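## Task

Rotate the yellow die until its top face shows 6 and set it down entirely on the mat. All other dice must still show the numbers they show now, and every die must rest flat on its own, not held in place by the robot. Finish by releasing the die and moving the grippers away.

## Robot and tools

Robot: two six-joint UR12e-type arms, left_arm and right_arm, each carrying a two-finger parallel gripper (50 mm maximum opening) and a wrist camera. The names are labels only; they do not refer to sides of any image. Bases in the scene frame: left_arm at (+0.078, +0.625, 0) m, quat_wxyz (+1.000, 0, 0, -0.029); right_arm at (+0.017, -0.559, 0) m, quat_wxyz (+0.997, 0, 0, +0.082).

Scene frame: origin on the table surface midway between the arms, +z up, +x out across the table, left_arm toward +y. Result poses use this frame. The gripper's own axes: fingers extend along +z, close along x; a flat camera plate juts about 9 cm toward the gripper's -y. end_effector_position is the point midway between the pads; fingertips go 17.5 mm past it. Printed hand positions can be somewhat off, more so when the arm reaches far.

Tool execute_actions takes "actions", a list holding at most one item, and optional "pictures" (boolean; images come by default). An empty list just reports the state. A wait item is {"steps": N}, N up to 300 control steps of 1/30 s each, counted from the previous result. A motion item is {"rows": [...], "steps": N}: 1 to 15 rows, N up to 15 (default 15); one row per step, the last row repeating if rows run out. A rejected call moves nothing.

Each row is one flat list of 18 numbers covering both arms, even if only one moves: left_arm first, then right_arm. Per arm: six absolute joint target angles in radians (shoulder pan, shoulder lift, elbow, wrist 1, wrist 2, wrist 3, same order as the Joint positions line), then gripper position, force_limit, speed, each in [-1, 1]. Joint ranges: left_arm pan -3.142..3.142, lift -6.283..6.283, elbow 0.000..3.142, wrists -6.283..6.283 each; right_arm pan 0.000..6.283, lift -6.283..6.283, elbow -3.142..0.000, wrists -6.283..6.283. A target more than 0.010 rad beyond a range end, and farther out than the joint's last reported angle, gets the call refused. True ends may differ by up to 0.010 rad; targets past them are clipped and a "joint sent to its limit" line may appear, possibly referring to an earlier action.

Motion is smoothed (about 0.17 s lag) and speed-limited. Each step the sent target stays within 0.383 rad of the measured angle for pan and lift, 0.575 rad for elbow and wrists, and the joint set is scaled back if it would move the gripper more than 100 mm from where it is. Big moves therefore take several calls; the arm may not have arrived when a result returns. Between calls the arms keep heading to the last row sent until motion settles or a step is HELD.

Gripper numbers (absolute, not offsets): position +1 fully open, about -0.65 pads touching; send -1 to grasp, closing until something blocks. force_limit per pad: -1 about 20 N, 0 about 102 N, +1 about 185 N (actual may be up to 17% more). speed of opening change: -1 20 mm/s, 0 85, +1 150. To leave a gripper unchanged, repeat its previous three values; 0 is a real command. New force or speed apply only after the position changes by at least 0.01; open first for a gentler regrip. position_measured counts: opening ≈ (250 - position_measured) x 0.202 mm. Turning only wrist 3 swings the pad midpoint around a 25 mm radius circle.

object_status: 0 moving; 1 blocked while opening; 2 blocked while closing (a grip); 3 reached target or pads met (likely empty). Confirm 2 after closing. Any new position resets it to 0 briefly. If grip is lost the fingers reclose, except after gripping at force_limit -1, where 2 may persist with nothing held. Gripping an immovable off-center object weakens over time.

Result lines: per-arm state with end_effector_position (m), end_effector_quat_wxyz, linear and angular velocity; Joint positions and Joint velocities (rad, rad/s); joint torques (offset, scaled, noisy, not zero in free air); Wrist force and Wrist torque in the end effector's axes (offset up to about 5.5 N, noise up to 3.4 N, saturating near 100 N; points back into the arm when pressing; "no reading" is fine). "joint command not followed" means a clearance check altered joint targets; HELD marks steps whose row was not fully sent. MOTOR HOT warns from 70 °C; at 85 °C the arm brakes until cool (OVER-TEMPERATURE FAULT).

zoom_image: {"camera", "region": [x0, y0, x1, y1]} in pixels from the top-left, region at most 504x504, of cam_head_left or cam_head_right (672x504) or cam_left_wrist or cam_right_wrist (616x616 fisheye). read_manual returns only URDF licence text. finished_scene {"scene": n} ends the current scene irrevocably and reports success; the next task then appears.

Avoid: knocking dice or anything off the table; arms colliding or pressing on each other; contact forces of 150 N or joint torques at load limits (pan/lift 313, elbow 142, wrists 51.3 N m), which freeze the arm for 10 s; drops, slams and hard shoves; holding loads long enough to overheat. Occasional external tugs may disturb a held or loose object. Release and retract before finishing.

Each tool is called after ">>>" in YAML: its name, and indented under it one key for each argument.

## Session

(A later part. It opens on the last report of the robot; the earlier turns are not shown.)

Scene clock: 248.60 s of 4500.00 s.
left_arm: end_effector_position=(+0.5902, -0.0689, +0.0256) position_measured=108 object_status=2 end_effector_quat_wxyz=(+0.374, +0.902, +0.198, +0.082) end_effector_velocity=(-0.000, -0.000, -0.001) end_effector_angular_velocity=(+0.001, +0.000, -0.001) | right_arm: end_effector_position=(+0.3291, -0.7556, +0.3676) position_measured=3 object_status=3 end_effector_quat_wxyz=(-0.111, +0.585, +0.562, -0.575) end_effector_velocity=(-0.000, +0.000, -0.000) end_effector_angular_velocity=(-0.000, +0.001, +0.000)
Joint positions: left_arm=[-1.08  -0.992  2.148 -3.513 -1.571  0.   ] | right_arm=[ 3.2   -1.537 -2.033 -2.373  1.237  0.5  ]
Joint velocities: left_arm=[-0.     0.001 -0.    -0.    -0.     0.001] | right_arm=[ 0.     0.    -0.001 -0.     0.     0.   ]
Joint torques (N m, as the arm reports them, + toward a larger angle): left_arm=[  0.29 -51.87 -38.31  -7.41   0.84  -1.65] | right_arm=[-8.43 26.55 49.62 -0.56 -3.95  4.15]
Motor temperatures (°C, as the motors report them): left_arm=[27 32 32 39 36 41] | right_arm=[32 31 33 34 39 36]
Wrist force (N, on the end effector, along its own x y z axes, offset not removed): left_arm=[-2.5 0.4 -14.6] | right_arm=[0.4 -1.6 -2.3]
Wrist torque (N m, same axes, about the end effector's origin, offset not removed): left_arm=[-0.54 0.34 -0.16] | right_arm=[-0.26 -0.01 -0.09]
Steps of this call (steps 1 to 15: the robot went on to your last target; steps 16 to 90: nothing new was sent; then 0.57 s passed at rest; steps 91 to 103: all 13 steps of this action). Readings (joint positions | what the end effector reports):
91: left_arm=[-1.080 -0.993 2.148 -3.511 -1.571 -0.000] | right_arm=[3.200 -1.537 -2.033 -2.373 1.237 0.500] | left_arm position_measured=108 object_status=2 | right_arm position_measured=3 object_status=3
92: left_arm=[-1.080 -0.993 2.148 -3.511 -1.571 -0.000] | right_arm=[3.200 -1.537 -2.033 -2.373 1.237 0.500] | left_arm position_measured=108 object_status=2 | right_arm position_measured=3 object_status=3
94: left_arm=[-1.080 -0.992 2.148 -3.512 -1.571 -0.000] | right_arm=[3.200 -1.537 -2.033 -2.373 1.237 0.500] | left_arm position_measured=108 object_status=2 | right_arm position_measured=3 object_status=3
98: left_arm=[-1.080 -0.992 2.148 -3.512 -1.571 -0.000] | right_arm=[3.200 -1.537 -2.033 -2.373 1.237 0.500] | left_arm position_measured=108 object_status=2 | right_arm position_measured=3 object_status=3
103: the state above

>>> execute_actions:
  actions:
    - {"rows":[[-1.08,-0.992,2.1478,-3.512,-1.571,0,1,-0.3,0,3.2,-1.537,-2.033,-2.373,1.237,0.5,1,0,0]],"steps":9}
  pictures: false

>>> execute_actions:
  actions:
    - {"rows":[[-1.08,-1.0,2.1478,-3.504,-1.571,0,1,-0.3,0,3.2,-1.537,-2.033,-2.373,1.237,0.5,1,0,0],[-1.08,-1.02,2.147,-3.483,-1.571,0,1,-0.3,0,3.2,-1.537,-2.033,-2.373,1.237,0.5,1,0,0],[-1.08,-1.05,2.145,-3.45,-1.571,0,1,-0.3,0,3.2,-1.537,-2.033,-2.373,1.237,0.5,1,0,0],[-1.08,-1.085,2.13,-3.4,-1.571,0,1,-0.3,0,3.2,-1.537,-2.033,-2.373,1.237,0.5,1,0,0],[-1.08,-1.11,2.11,-3.35,-1.571,0,1,-0.3,0,3.2,-1.537,-2.033,-2.373,1.237,0.5,1,0,0],[-1.08,-1.12,2.08,-3.29,-1.571,0,1,-0.3,0,3.2,-1.537,-2.033,-2.373,1.237,0.5,1,0,0],[-1.08,-1.12,2.05,-3.22,-1.571,0,1,-0.3,0,3.2,-1.537,-2.033,-2.373,1.237,0.5,1,0,0],[-1.08,-1.12,2.02,-3.15,-1.571,0,1,-0.3,0,3.2,-1.537,-2.033,-2.373,1.237,0.5,1,0,0],[-1.08,-1.11,1.88,-2.77,-1.571,0,1,-0.3,0,3.2,-1.537,-2.033,-2.373,1.237,0.5,1,0,0]],"steps":15}
  pictures: false

>>> execute_actions:
  actions:
    - {"rows":[[-1.08,-1.0693,1.6577,-2.159,-1.571,0,1,-0.3,0,3.2,-1.537,-2.033,-2.373,1.237,0.5,1,0,0]],"steps":11}
  pictures: false

>>> execute_actions:
  actions:
    - {"rows":[[-1.08,-0.845,1.2935,-1.636,-1.571,0,1,-0.3,0,3.2,-1.537,-2.033,-2.373,1.237,0.5,1,0,0]],"steps":10}
  pictures: false

>>> execute_actions:
  actions:
    - {"rows":[[-1.08,-0.725,1.111,-1.375,-1.571,0,1,-0.3,0,3.2,-1.537,-2.033,-2.373,1.237,0.5,1,0,0]],"steps":6}
  pictures: false

>>> execute_actions:
  actions:
    - {"rows":[[-1.08,-0.6014,0.9293,-1.1133,-1.571,0,1,-0.3,0,3.2,-1.537,-2.033,-2.373,1.237,0.5,1,0,0]],"steps":14}
  pictures: false

>>> execute_actions:
  actions:
    - {"rows":[[-1.08,-0.6293,1.03,-1.1861,-1.571,0,1,-0.3,0,3.2,-1.537,-2.033,-2.373,1.237,0.5,1,0,0]],"steps":15}
  pictures: false

>>> execute_actions:
  actions:
    - {"steps":6}

>>> zoom_image:
  camera: "cam_left_wrist"
  region: [240, 260, 390, 360]

Scene clock: 296.97 s of 4500.00 s.
left_arm: end_effector_position=(+0.5902, -0.0689, +0.0257) position_measured=3 object_status=0 end_effector_quat_wxyz=(+0.374, +0.902, +0.198, +0.082) end_effector_velocity=(+0.000, +0.000, +0.001) end_effector_angular_velocity=(-0.001, -0.000, +0.001) | right_arm: end_effector_position=(+0.3291, -0.7556, +0.3676) position_measured=3 object_status=3 end_effector_quat_wxyz=(-0.111, +0.585, +0.562, -0.575) end_effector_velocity=(+0.000, +0.000, -0.001) end_effector_angular_velocity=(-0.000, +0.003, +0.000)
Joint positions: left_arm=[-1.08  -0.992  2.148 -3.512 -1.571  0.   ] | right_arm=[ 3.2   -1.537 -2.033 -2.373  1.237  0.5  ]
Joint velocities: left_arm=[ 0.    -0.002  0.001 -0.001  0.001 -0.001] | right_arm=[ 0.    -0.002 -0.     0.    -0.    -0.001]
Joint torques (N m, as the arm reports them, + toward a larger angle): left_arm=[  0.77 -79.29 -33.61  -2.42   2.25  -1.74] | right_arm=[-7.04 28.6  49.66 -0.93 -3.44  4.25]
Motor temperatures (°C, as the motors report them): left_arm=[27 32 32 39 36 41] | right_arm=[32 31 33 34 39 36]
Wrist force (N, on the end effector, along its own x y z axes, offset not removed): left_arm=[1.4 3.5 -2.3] | right_arm=[1.3 -0.5 -2.0]
Wrist torque (N m, same axes, about the end effector's origin, offset not removed): left_arm=[0.54 -0.24 0.01] | right_arm=[-0.02 -0.19 -0.10]
Steps of this call (steps 1 to 15: the robot went on to your last target; steps 16 to 90: nothing new was sent; then 45.07 s passed at rest; steps 91 to 99: all 9 steps of this action). Readings (joint positions | what the end effector reports):
91: left_arm=[-1.080 -0.992 2.148 -3.512 -1.571 0.000] | right_arm=[3.200 -1.537 -2.033 -2.373 1.237 0.500] | left_arm position_measured=104 object_status=0 | right_arm position_measured=3 object_status=3
92: left_arm=[-1.080 -0.992 2.148 -3.512 -1.571 0.000] | right_arm=[3.200 -1.537 -2.033 -2.373 1.237 0.500] | left_arm position_measured=89 object_status=0 | right_arm position_measured=3 object_status=3
94: left_arm=[-1.080 -0.992 2.148 -3.512 -1.571 0.000] | right_arm=[3.200 -1.537 -2.033 -2.373 1.237 0.500] | left_arm position_measured=61 object_status=0 | right_arm position_measured=3 object_status=3
98: left_arm=[-1.080 -0.992 2.148 -3.512 -1.571 -0.000] | right_arm=[3.200 -1.537 -2.033 -2.373 1.237 0.500] | left_arm position_measured=8 object_status=0 | right_arm position_measured=3 object_status=3
99: the state above

Scene clock: 297.47 s of 4500.00 s.
left_arm: end_effector_position=(+0.6152, -0.1229, +0.1078) position_measured=3 object_status=3 end_effector_quat_wxyz=(+0.261, +0.941, +0.207, +0.057) end_effector_velocity=(-0.039, +0.084, -0.119) end_effector_angular_velocity=(+1.097, +0.507, -0.000) | right_arm: end_effector_position=(+0.3291, -0.7556, +0.3676) position_measured=3 object_status=3 end_effector_quat_wxyz=(-0.111, +0.585, +0.562, -0.575) end_effector_velocity=(-0.000, +0.000, -0.000) end_effector_angular_velocity=(+0.000, -0.001, +0.000)
Joint positions: left_arm=[-1.08  -1.108  1.917 -2.921 -1.571 -0.   ] | right_arm=[ 3.2   -1.537 -2.033 -2.373  1.237  0.5  ]
Joint velocities: left_arm=[-0.    -0.019 -0.388  1.616 -0.001  0.   ] | right_arm=[ 0.     0.    -0.     0.001  0.    -0.   ]
Joint torques (N m, as the arm reports them, + toward a larger angle): left_arm=[ -0.39 -76.79 -37.28 -11.11   1.92  -1.82] | right_arm=[-7.79 25.44 46.73 -0.96 -3.53  4.52]
Motor temperatures (°C, as the motors report them): left_arm=[27 32 32 39 36 41] | right_arm=[32 31 33 34 39 36]
Wrist force (N, on the end effector, along its own x y z axes, offset not removed): left_arm=[-1.5 -1.2 3.8] | right_arm=[1.2 -2.7 -0.7]
Wrist torque (N m, same axes, about the end effector's origin, offset not removed): left_arm=[-0.14 0.22 0.09] | right_arm=[-0.49 -0.09 -0.08]
Steps of this call (steps 1 to 15: all 15 steps of this action). Readings (joint positions | what the end effector reports):
1: left_arm=[-1.080 -0.992 2.148 -3.512 -1.571 -0.000] | right_arm=[3.200 -1.537 -2.033 -2.373 1.237 0.500] | left_arm position_measured=3 object_status=0 | right_arm position_measured=3 object_status=3
2: left_arm=[-1.080 -0.993 2.148 -3.511 -1.571 -0.000] | right_arm=[3.200 -1.537 -2.033 -2.373 1.237 0.500] | left_arm position_measured=3 object_status=0 | right_arm position_measured=3 object_status=3
4: left_arm=[-1.080 -1.007 2.147 -3.496 -1.571 -0.000] | right_arm=[3.200 -1.537 -2.033 -2.373 1.237 0.500] | left_arm position_measured=3 object_status=0 | right_arm position_measured=3 object_status=3
8: left_arm=[-1.080 -1.077 2.112 -3.388 -1.571 0.000] | right_arm=[3.200 -1.537 -2.033 -2.373 1.237 0.500] | left_arm position_measured=3 object_status=3 | right_arm position_measured=3 object_status=3
15: the state above

Scene clock: 297.83 s of 4500.00 s.
left_arm: end_effector_position=(+0.6066, -0.1043, +0.1043) position_measured=3 object_status=3 end_effector_quat_wxyz=(+0.039, +0.976, +0.215, +0.008) end_effector_velocity=(-0.082, +0.177, -0.045) end_effector_angular_velocity=(+0.768, +0.356, +0.000) | right_arm: end_effector_position=(+0.3291, -0.7556, +0.3676) position_measured=3 object_status=3 end_effector_quat_wxyz=(-0.111, +0.585, +0.562, -0.575) end_effector_velocity=(-0.000, -0.000, -0.000) end_effector_angular_velocity=(-0.001, +0.000, +0.000)
Joint positions: left_arm=[-1.08  -1.071  1.672 -2.251 -1.571  0.   ] | right_arm=[ 3.2   -1.537 -2.033 -2.373  1.237  0.5  ]
Joint velocities: left_arm=[-0.     0.017 -0.146  0.975 -0.001 -0.   ] | right_arm=[ 0.     0.    -0.001  0.    -0.     0.001]
Joint torques (N m, as the arm reports them, + toward a larger angle): left_arm=[ -2.23 -73.9  -55.16  -7.9    2.18  -1.45] | right_arm=[-8.83 26.51 47.88 -0.85 -3.68  4.08]
Motor temperatures (°C, as the motors report them): left_arm=[27 32 32 39 36 41] | right_arm=[32 31 33 34 39 36]
Wrist force (N, on the end effector, along its own x y z axes, offset not removed): left_arm=[-0.1 -2.8 1.9] | right_arm=[2.5 0.4 -2.6]
Wrist torque (N m, same axes, about the end effector's origin, offset not removed): left_arm=[-0.34 0.04 -0.26] | right_arm=[0.07 -0.38 -0.11]
Steps of this call (steps 1 to 11: all 11 steps of this action). Readings (joint positions | what the end effector reports):
1: left_arm=[-1.080 -1.108 1.906 -2.876 -1.571 0.000] | right_arm=[3.200 -1.537 -2.033 -2.373 1.237 0.500] | left_arm position_measured=3 object_status=3 | right_arm position_measured=3 object_status=3
2: left_arm=[-1.080 -1.105 1.892 -2.838 -1.571 0.000] | right_arm=[3.200 -1.537 -2.033 -2.373 1.237 0.500] | left_arm position_measured=3 object_status=3 | right_arm position_measured=3 object_status=3
4: left_arm=[-1.080 -1.088 1.823 -2.734 -1.571 -0.000] | right_arm=[3.200 -1.537 -2.033 -2.373 1.237 0.500] | left_arm position_measured=3 object_status=3 | right_arm position_measured=3 object_status=3
8: left_arm=[-1.080 -1.074 1.698 -2.422 -1.571 0.000] | right_arm=[3.200 -1.537 -2.033 -2.373 1.237 0.500] | left_arm position_measured=3 object_status=3 | right_arm position_measured=3 object_status=3
11: the state above

Scene clock: 298.17 s of 4500.00 s.
left_arm: end_effector_position=(+0.6153, -0.1233, +0.0747) position_measured=3 object_status=3 end_effector_quat_wxyz=(-0.153, +0.965, +0.212, -0.034) end_effector_velocity=(-0.028, +0.060, +0.028) end_effector_angular_velocity=(+0.660, +0.305, -0.001) | right_arm: end_effector_position=(+0.3291, -0.7556, +0.3676) position_measured=3 object_status=3 end_effector_quat_wxyz=(-0.111, +0.585, +0.562, -0.575) end_effector_velocity=(-0.001, -0.000, +0.000) end_effector_angular_velocity=(+0.001, -0.001, -0.000)
Joint positions: left_arm=[-1.08  -0.866  1.335 -1.726 -1.571 -0.   ] | right_arm=[ 3.2   -1.537 -2.033 -2.373  1.237  0.5  ]
Joint velocities: left_arm=[-0.     0.222 -0.447  0.951  0.     0.001] | right_arm=[-0.     0.002 -0.001  0.     0.    -0.   ]
Joint torques (N m, as the arm reports them, + toward a larger angle): left_arm=[  0.91 -93.04 -43.16  -3.63   1.96  -1.64] | right_arm=[-10.1   28.72  48.18  -0.92  -3.03   4.18]
Motor temperatures (°C, as the motors report them): left_arm=[27 32 32 39 36 41] | right_arm=[32 31 33 34 39 36]
Wrist force (N, on the end effector, along its own x y z axes, offset not removed): left_arm=[-0.6 0.5 -3.7] | right_arm=[1.7 -1.0 -1.4]
Wrist torque (N m, same axes, about the end effector's origin, offset not removed): left_arm=[0.10 0.10 0.09] | right_arm=[-0.17 -0.25 -0.10]
Steps of this call (steps 1 to 10: all 10 steps of this action). Readings (joint positions | what the end effector reports):
1: left_arm=[-1.080 -1.070 1.667 -2.223 -1.571 -0.000] | right_arm=[3.200 -1.537 -2.033 -2.373 1.237 0.500] | left_arm position_measured=3 object_status=3 | right_arm position_measured=3 object_status=3
2: left_arm=[-1.080 -1.064 1.659 -2.199 -1.571 -0.000] | right_arm=[3.200 -1.537 -2.033 -2.373 1.237 0.500] | left_arm position_measured=3 object_status=3 | right_arm position_measured=3 object_status=3
4: left_arm=[-1.080 -1.010 1.590 -2.110 -1.571 0.000] | right_arm=[3.200 -1.537 -2.033 -2.373 1.237 0.500] | left_arm position_measured=3 object_status=3 | right_arm position_measured=3 object_status=3
8: left_arm=[-1.080 -0.888 1.379 -1.819 -1.571 -0.000] | right_arm=[3.200 -1.537 -2.033 -2.373 1.237 0.500] | left_arm position_measured=3 object_status=3 | right_arm position_measured=3 object_status=3
10: the state above

Scene clock: 298.37 s of 4500.00 s.
left_arm: end_effector_position=(+0.6162, -0.1252, +0.0655) position_measured=3 object_status=3 end_effector_quat_wxyz=(-0.241, +0.946, +0.208, -0.053) end_effector_velocity=(-0.015, +0.033, +0.032) end_effector_angular_velocity=(+0.797, +0.369, +0.000) | right_arm: end_effector_position=(+0.3291, -0.7556, +0.3676) position_measured=3 object_status=3 end_effector_quat_wxyz=(-0.111, +0.585, +0.562, -0.575) end_effector_velocity=(+0.000, +0.000, -0.000) end_effector_angular_velocity=(+0.000, +0.002, +0.000)
Joint positions: left_arm=[-1.08  -0.762  1.176 -1.485 -1.571 -0.   ] | right_arm=[ 3.2   -1.537 -2.033 -2.373  1.237  0.5  ]
Joint velocities: left_arm=[-0.     0.395 -0.69   1.173 -0.    -0.   ] | right_arm=[-0.    -0.002  0.     0.    -0.    -0.001]
Joint torques (N m, as the arm reports them, + toward a larger angle): left_arm=[   2.96 -116.32  -44.25   -5.42    2.41   -1.16] | right_arm=[-5.6  27.59 48.19 -0.27 -4.05  3.72]
Motor temperatures (°C, as the motors report them): left_arm=[27 32 32 39 36 41] | right_arm=[32 31 33 34 39 36]
Wrist force (N, on the end effector, along its own x y z axes, offset not removed): left_arm=[2.5 -0.2 -3.4] | right_arm=[0.1 0.6 -2.5]
Wrist torque (N m, same axes, about the end effector's origin, offset not removed): left_arm=[-0.15 -0.30 -0.34] | right_arm=[0.05 0.07 -0.07]
Steps of this call (steps 1 to 6: all 6 steps of this action). Readings (joint positions | what the end effector reports):
1: left_arm=[-1.080 -0.860 1.323 -1.699 -1.571 0.000] | right_arm=[3.200 -1.537 -2.033 -2.373 1.237 0.500] | left_arm position_measured=3 object_status=3 | right_arm position_measured=3 object_status=3
2: left_arm=[-1.080 -0.850 1.308 -1.674 -1.571 -0.000] | right_arm=[3.200 -1.537 -2.033 -2.373 1.237 0.500] | left_arm position_measured=3 object_status=3 | right_arm position_measured=3 object_status=3
4: left_arm=[-1.080 -0.800 1.241 -1.587 -1.571 -0.000] | right_arm=[3.200 -1.537 -2.033 -2.373 1.237 0.500] | left_arm position_measured=3 object_status=3 | right_arm position_measured=3 object_status=3
6: the state above

Scene clock: 298.83 s of 4500.00 s.
left_arm: end_effector_position=(+0.6143, -0.1210, +0.0641) position_measured=3 object_status=3 end_effector_quat_wxyz=(-0.371, +0.903, +0.199, -0.082) end_effector_velocity=(-0.002, +0.003, +0.004) end_effector_angular_velocity=(+0.048, +0.023, +0.001) | right_arm: end_effector_position=(+0.3291, -0.7556, +0.3676) position_measured=3 object_status=3 end_effector_quat_wxyz=(-0.111, +0.585, +0.562, -0.575) end_effector_velocity=(-0.001, -0.000, -0.001) end_effector_angular_velocity=(-0.001, +0.004, -0.000)
Joint positions: left_arm=[-1.08  -0.604  0.933 -1.12  -1.571  0.   ] | right_arm=[ 3.2   -1.537 -2.033 -2.373  1.237  0.5  ]
Joint velocities: left_arm=[ 0.     0.025 -0.041  0.069 -0.001  0.   ] | right_arm=[-0.    -0.002 -0.002 -0.    -0.     0.   ]
Joint torques (N m, as the arm reports them, + toward a larger angle): left_arm=[  -3.87 -108.04  -63.1     2.15    2.4    -1.38] | right_arm=[-6.37 26.3  48.81 -0.63 -3.81  3.68]
Motor temperatures (°C, as the motors report them): left_arm=[27 32 32 39 36 41] | right_arm=[32 31 33 34 39 36]
Wrist force (N, on the end effector, along its own x y z axes, offset not removed): left_arm=[-1.6 0.0 1.1] | right_arm=[2.3 0.7 -1.2]
Wrist torque (N m, same axes, about the end effector's origin, offset not removed): left_arm=[0.11 0.50 0.02] | right_arm=[0.18 -0.37 -0.15]
Steps of this call (steps 1 to 14: all 14 steps of this action). Readings (joint positions | what the end effector reports):
1: left_arm=[-1.080 -0.751 1.156 -1.452 -1.571 -0.000] | right_arm=[3.200 -1.537 -2.033 -2.373 1.237 0.500] | left_arm position_measured=3 object_status=3 | right_arm position_measured=3 object_status=3
2: left_arm=[-1.080 -0.737 1.137 -1.423 -1.571 -0.000] | right_arm=[3.200 -1.537 -2.033 -2.373 1.237 0.500] | left_arm position_measured=3 object_status=3 | right_arm position_measured=3 object_status=3
4: left_arm=[-1.080 -0.682 1.063 -1.331 -1.571 -0.000] | right_arm=[3.200 -1.537 -2.033 -2.373 1.237 0.500] | left_arm position_measured=3 object_status=3 | right_arm position_measured=3 object_status=3
8: left_arm=[-1.080 -0.621 0.962 -1.168 -1.571 -0.000] | right_arm=[3.200 -1.537 -2.033 -2.373 1.237 0.500] | left_arm position_measured=3 object_status=3 | right_arm position_measured=3 object_status=3
14: the state above

Scene clock: 299.33 s of 4500.00 s.
left_arm: end_effector_position=(+0.6040, -0.0986, +0.0398) position_measured=3 object_status=3 end_effector_quat_wxyz=(-0.374, +0.902, +0.198, -0.082) end_effector_velocity=(-0.002, +0.004, -0.003) end_effector_angular_velocity=(+0.002, +0.001, +0.000) | right_arm: end_effector_position=(+0.3291, -0.7556, +0.3676) position_measured=3 object_status=3 end_effector_quat_wxyz=(-0.111, +0.585, +0.562, -0.575) end_effector_velocity=(+0.000, +0.000, +0.000) end_effector_angular_velocity=(+0.001, -0.000, +0.000)
Joint positions: left_arm=[-1.08  -0.629  1.029 -1.185 -1.571 -0.   ] | right_arm=[ 3.2   -1.537 -2.033 -2.373  1.237  0.5  ]
Joint velocities: left_arm=[-0.    -0.003  0.013 -0.008 -0.    -0.   ] | right_arm=[ 0.     0.     0.    -0.    -0.    -0.001]
Joint torques (N m, as the arm reports them, + toward a larger angle): left_arm=[  -6.87 -113.98  -32.98   -4.5     2.91   -1.61] | right_arm=[-7.21 27.46 48.03 -1.39 -3.61  4.21]
Motor temperatures (°C, as the motors report them): left_arm=[27 32 32 39 36 41] | right_arm=[32 31 33 34 39 36]
Wrist force (N, on the end effector, along its own x y z axes, offset not removed): left_arm=[-2.7 -4.5 -1.4] | right_arm=[1.0 -1.5 -1.0]
Wrist torque (N m, same axes, about the end effector's origin, offset not removed): left_arm=[-0.85 0.49 -0.08] | right_arm=[-0.20 -0.05 -0.05]
Steps of this call (steps 1 to 15: all 15 steps of this action). Readings (joint positions | what the end effector reports):
1: left_arm=[-1.080 -0.603 0.932 -1.118 -1.571 -0.000] | right_arm=[3.200 -1.537 -2.033 -2.373 1.237 0.500] | left_arm position_measured=3 object_status=3 | right_arm position_measured=3 object_status=3
2: left_arm=[-1.080 -0.606 0.937 -1.122 -1.571 0.000] | right_arm=[3.200 -1.537 -2.033 -2.373 1.237 0.500] | left_arm position_measured=3 object_status=3 | right_arm position_measured=3 object_status=3
4: left_arm=[-1.080 -0.617 0.975 -1.150 -1.571 0.000] | right_arm=[3.200 -1.537 -2.033 -2.373 1.237 0.500] | left_arm position_measured=3 object_status=3 | right_arm position_measured=3 object_status=3
8: left_arm=[-1.080 -0.626 1.017 -1.177 -1.571 -0.000] | right_arm=[3.200 -1.537 -2.033 -2.373 1.237 0.500] | left_arm position_measured=3 object_status=3 | right_arm position_measured=3 object_status=3
15: the state above

Scene clock: 299.53 s of 4500.00 s.
left_arm: end_effector_position=(+0.6038, -0.0984, +0.0395) position_measured=3 object_status=3 end_effector_quat_wxyz=(-0.374, +0.902, +0.198, -0.082) end_effector_velocity=(-0.000, +0.000, +0.000) end_effector_angular_velocity=(-0.001, +0.000, -0.000) | right_arm: end_effector_position=(+0.3291, -0.7556, +0.3676) position_measured=3 object_status=3 end_effector_quat_wxyz=(-0.111, +0.585, +0.562, -0.575) end_effector_velocity=(-0.000, -0.000, -0.000) end_effector_angular_velocity=(-0.000, +0.001, +0.000)
Joint positions: left_arm=[-1.08  -0.629  1.03  -1.186 -1.571 -0.   ] | right_arm=[ 3.2   -1.537 -2.033 -2.373  1.237  0.5  ]
Joint velocities: left_arm=[ 0.    -0.001  0.001 -0.001 -0.     0.001] | right_arm=[-0. -0. -0. -0. -0.  0.]
Joint torques (N m, as the arm reports them, + toward a larger angle): left_arm=[  -4.89 -119.01  -31.71   -4.44    2.86   -1.7 ] | right_arm=[-10.67  28.94  48.3   -0.91  -2.97   3.94]
Motor temperatures (°C, as the motors report them): left_arm=[27 32 32 39 36 41] | right_arm=[32 31 33 34 39 36]
Wrist force (N, on the end effector, along its own x y z axes, offset not removed): left_arm=[3.2 0.6 -1.2] | right_arm=[3.1 -2.3 0.1]
Wrist torque (N m, same axes, about the end effector's origin, offset not removed): left_arm=[0.00 -0.45 -0.19] | right_arm=[-0.39 -0.45 -0.17]
Steps of this call (steps 1 to 6: the robot went on to your last target). Readings (joint positions | what the end effector reports):
1: left_arm=[-1.080 -0.629 1.029 -1.186 -1.571 0.000] | right_arm=[3.200 -1.537 -2.033 -2.373 1.237 0.500] | left_arm position_measured=3 object_status=3 | right_arm position_measured=3 object_status=3
2: left_arm=[-1.080 -0.629 1.029 -1.186 -1.571 -0.000] | right_arm=[3.200 -1.537 -2.033 -2.373 1.237 0.500] | left_arm position_measured=3 object_status=3 | right_arm position_measured=3 object_status=3
4: left_arm=[-1.080 -0.629 1.030 -1.186 -1.571 0.000] | right_arm=[3.200 -1.537 -2.033 -2.373 1.237 0.500] | left_arm position_measured=3 object_status=3 | right_arm position_measured=3 object_status=3
6: the state above

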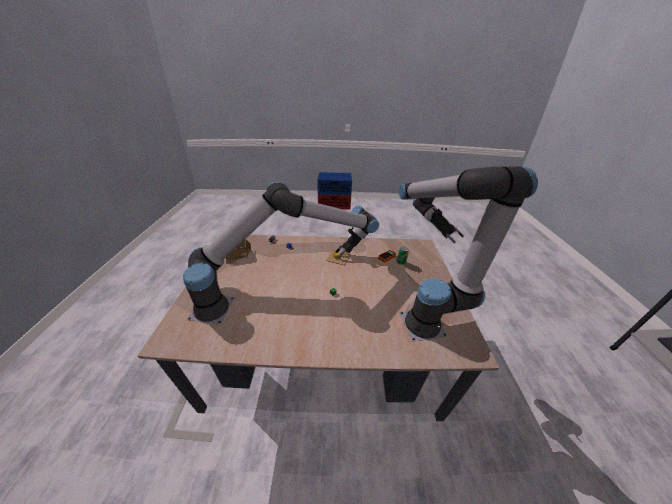

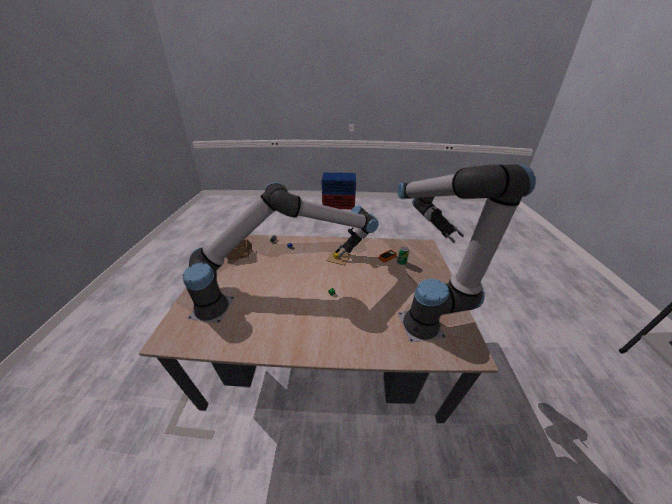

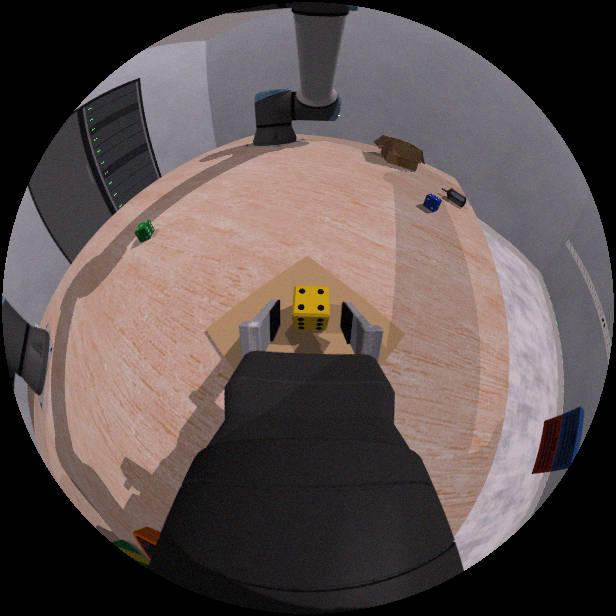

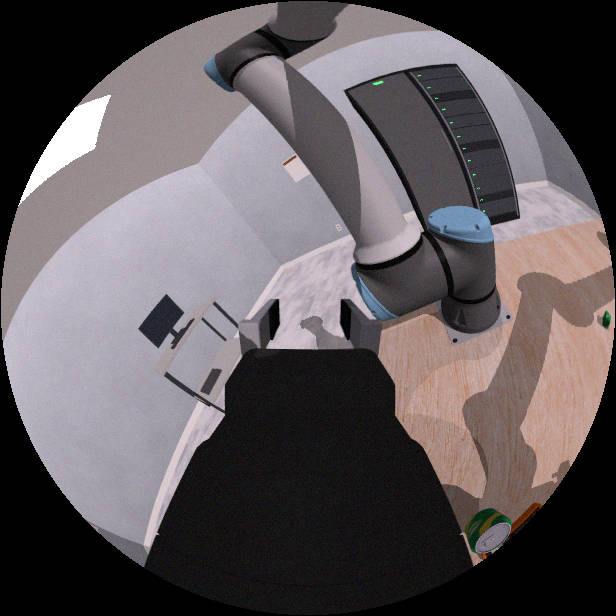

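Region (240, 260, 390, 360) of cam_left_wrist's 616x616 image, scaled by 3.360, with more detail than that image has.

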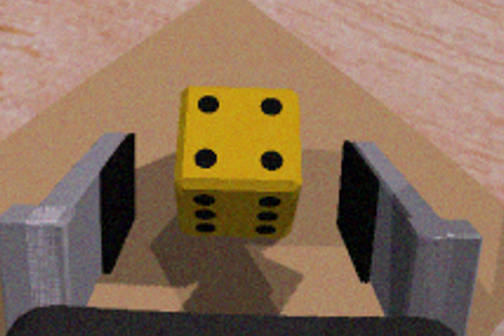

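>>> execute_actions:
  actions:
    - {"rows":[[-1.08,-0.633,1.043,-1.1954,-1.571,0,1,-0.3,0,3.2,-1.537,-2.033,-2.373,1.237,0.5,1,0,0],[-1.08,-0.638,1.06,-1.2074,-1.571,0,1,-0.3,0,3.2,-1.537,-2.033,-2.373,1.237,0.5,1,0,0],[-1.08,-0.6429,1.0767,-1.2192,-1.571,0,1,-0.3,0,3.2,-1.537,-2.033,-2.373,1.237,0.5,1,0,0]],"steps":13}
  pictures: false

>>> execute_actions:
  actions:
    - {"rows":[[-1.08,-0.6429,1.0767,-1.2192,-1.571,0,-1,-0.3,0,3.2,-1.537,-2.033,-2.373,1.237,0.5,1,0,0]],"steps":15}

>>> zoom_image:
  camera: "cam_left_wrist"
  region: [240, 260, 390, 360]

Scene clock: 310.67 s of 4500.00 s.
left_arm: end_effector_position=(+0.5987, -0.0872, +0.0292) position_measured=3 object_status=3 end_effector_quat_wxyz=(-0.374, +0.902, +0.198, -0.082) end_effector_velocity=(-0.001, +0.003, -0.002) end_effector_angular_velocity=(-0.001, -0.003, -0.000) | right_arm: end_effector_position=(+0.3291, -0.7556, +0.3676) position_measured=3 object_status=3 end_effector_quat_wxyz=(-0.111, +0.585, +0.562, -0.575) end_effector_velocity=(+0.000, -0.000, -0.001) end_effector_angular_velocity=(-0.000, +0.002, +0.000)
Joint positions: left_arm=[-1.08  -0.643  1.075 -1.218 -1.571  0.   ] | right_arm=[ 3.2   -1.537 -2.033 -2.373  1.237  0.5  ]
Joint velocities: left_arm=[ 0.    -0.005  0.012 -0.009  0.001 -0.001] | right_arm=[-0.    -0.002 -0.001  0.001 -0.    -0.   ]
Joint torques (N m, as the arm reports them, + toward a larger angle): left_arm=[  -5.71 -114.89  -32.62   -4.35    3.79   -1.29] | right_arm=[-8.87 27.54 48.14 -1.11 -3.03  3.92]
Motor temperatures (°C, as the motors report them): left_arm=[27 32 32 39 36 41] | right_arm=[32 31 33 34 39 36]
Wrist force (N, on the end effector, along its own x y z axes, offset not removed): left_arm=[1.5 -4.8 -4.4] | right_arm=[1.8 -0.2 -0.4]
Wrist torque (N m, same axes, about the end effector's origin, offset not removed): left_arm=[-0.91 -0.37 0.04] | right_arm=[0.06 -0.23 -0.12]
Steps of this call (steps 1 to 15: the robot went on to your last target; steps 16 to 90: nothing new was sent; then 7.70 s passed at rest; steps 91 to 103: all 13 steps of this action). Readings (joint positions | what the end effector reports):
91: left_arm=[-1.080 -0.629 1.030 -1.186 -1.571 0.000] | right_arm=[3.200 -1.537 -2.033 -2.373 1.237 0.500] | left_arm position_measured=3 object_status=3 | right_arm position_measured=3 object_status=3
92: left_arm=[-1.080 -0.630 1.032 -1.188 -1.571 -0.000] | right_arm=[3.200 -1.537 -2.033 -2.373 1.237 0.500] | left_arm position_measured=3 object_status=3 | right_arm position_measured=3 object_status=3
94: left_arm=[-1.080 -0.634 1.045 -1.197 -1.571 -0.000] | right_arm=[3.200 -1.537 -2.033 -2.373 1.237 0.500] | left_arm position_measured=3 object_status=3 | right_arm position_measured=3 object_status=3
98: left_arm=[-1.080 -0.641 1.069 -1.213 -1.571 0.000] | right_arm=[3.200 -1.537 -2.033 -2.373 1.237 0.500] | left_arm position_measured=3 object_status=3 | right_arm position_measured=3 object_status=3
103: the state above

Scene clock: 311.17 s of 4500.00 s.
left_arm: end_effector_position=(+0.5985, -0.0869, +0.0289) position_measured=108 object_status=2 end_effector_quat_wxyz=(-0.374, +0.902, +0.198, -0.082) end_effector_velocity=(-0.000, +0.000, -0.001) end_effector_angular_velocity=(+0.001, -0.000, +0.000) | right_arm: end_effector_position=(+0.3291, -0.7556, +0.3676) position_measured=3 object_status=3 end_effector_quat_wxyz=(-0.111, +0.585, +0.562, -0.575) end_effector_velocity=(+0.000, +0.000, -0.000) end_effector_angular_velocity=(-0.000, +0.001, +0.000)
Joint positions: left_arm=[-1.08  -0.643  1.077 -1.219 -1.571  0.   ] | right_arm=[ 3.2   -1.537 -2.033 -2.373  1.237  0.5  ]
Joint velocities: left_arm=[-0.     0.001  0.     0.     0.    -0.001] | right_arm=[ 0.    -0.001 -0.    -0.    -0.    -0.   ]
Joint torques (N m, as the arm reports them, + toward a larger angle): left_arm=[  -7.43 -114.63  -30.75   -4.7     3.99   -1.55] | right_arm=[-6.01 26.77 47.59 -0.98 -3.74  3.68]
Motor temperatures (°C, as the motors report them): left_arm=[27 32 32 39 36 41] | right_arm=[32 31 33 34 39 36]
Wrist force (N, on the end effector, along its own x y z axes, offset not removed): left_arm=[2.1 -1.6 -5.4] | right_arm=[0.6 0.8 -2.3]
Wrist torque (N m, same axes, about the end effector's origin, offset not removed): left_arm=[-0.44 -0.29 0.06] | right_arm=[0.08 0.06 -0.13]
Steps of this call (steps 1 to 15: all 15 steps of this action). Readings (joint positions | what the end effector reports):
1: left_arm=[-1.080 -0.643 1.076 -1.219 -1.571 -0.000] | right_arm=[3.200 -1.537 -2.033 -2.373 1.237 0.500] | left_arm position_measured=7 object_status=0 | right_arm position_measured=3 object_status=3
2: left_arm=[-1.080 -0.643 1.076 -1.219 -1.571 -0.000] | right_arm=[3.200 -1.537 -2.033 -2.373 1.237 0.500] | left_arm position_measured=21 object_status=0 | right_arm position_measured=3 object_status=3
4: left_arm=[-1.080 -0.643 1.076 -1.219 -1.571 -0.000] | right_arm=[3.200 -1.537 -2.033 -2.373 1.237 0.500] | left_arm position_measured=50 object_status=0 | right_arm position_measured=3 object_status=3
8: left_arm=[-1.080 -0.643 1.077 -1.219 -1.571 0.000] | right_arm=[3.200 -1.537 -2.033 -2.373 1.237 0.500] | left_arm position_measured=105 object_status=0 | right_arm position_measured=3 object_status=3
15: the state above

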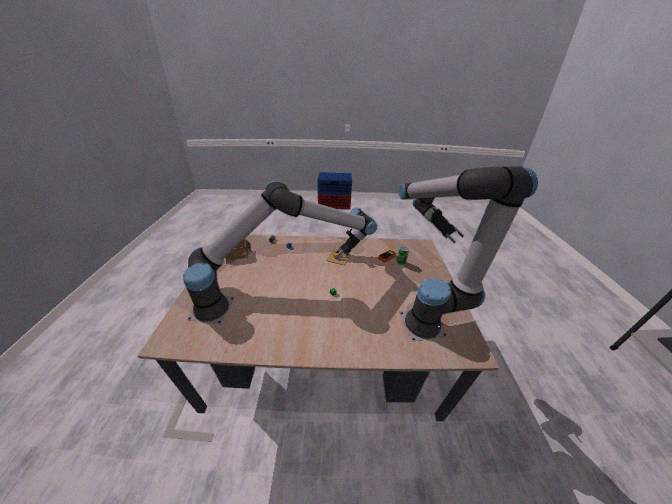

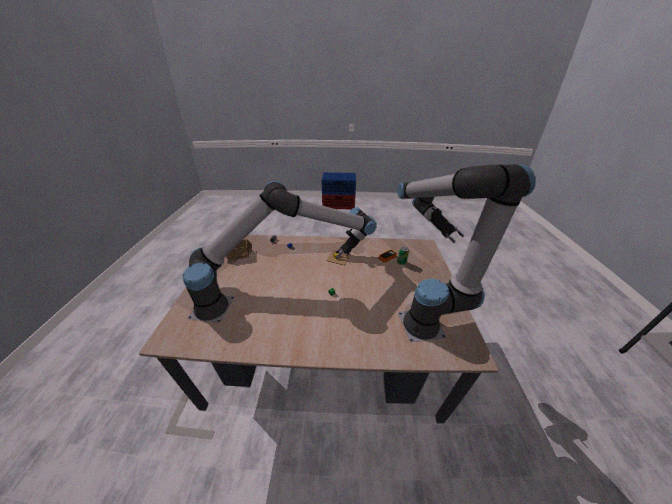

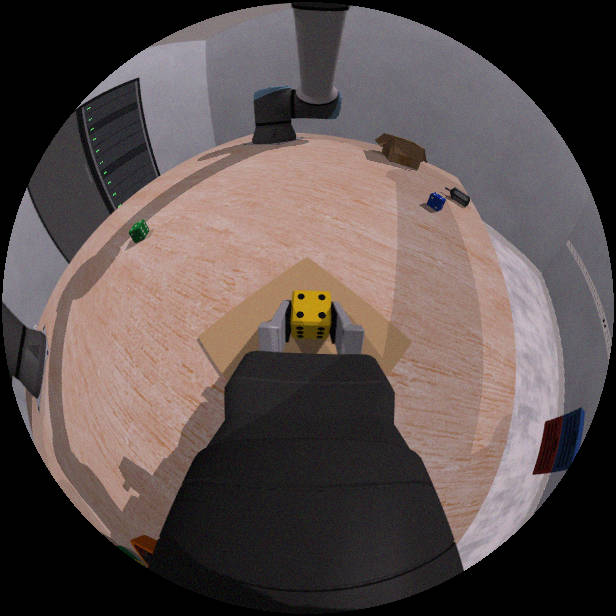

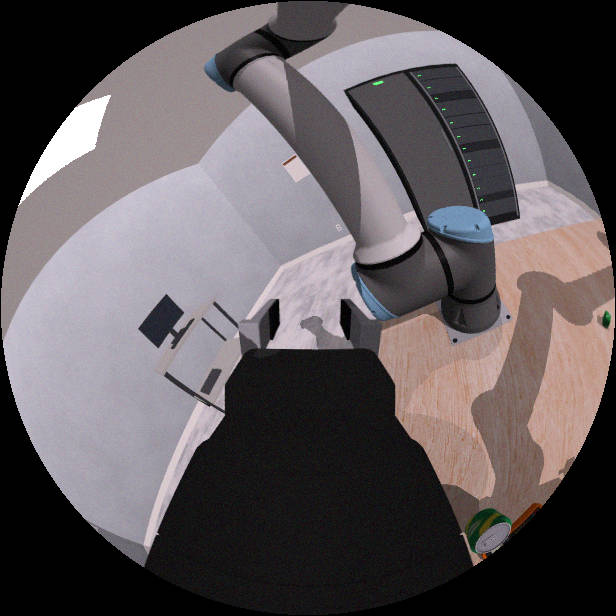

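Region (240, 260, 390, 360) of cam_left_wrist's 616x616 image, scaled by 3.360, with more detail than that image has.

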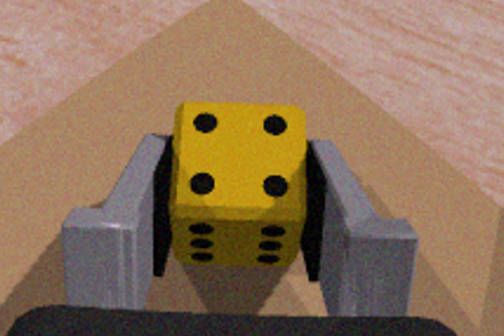

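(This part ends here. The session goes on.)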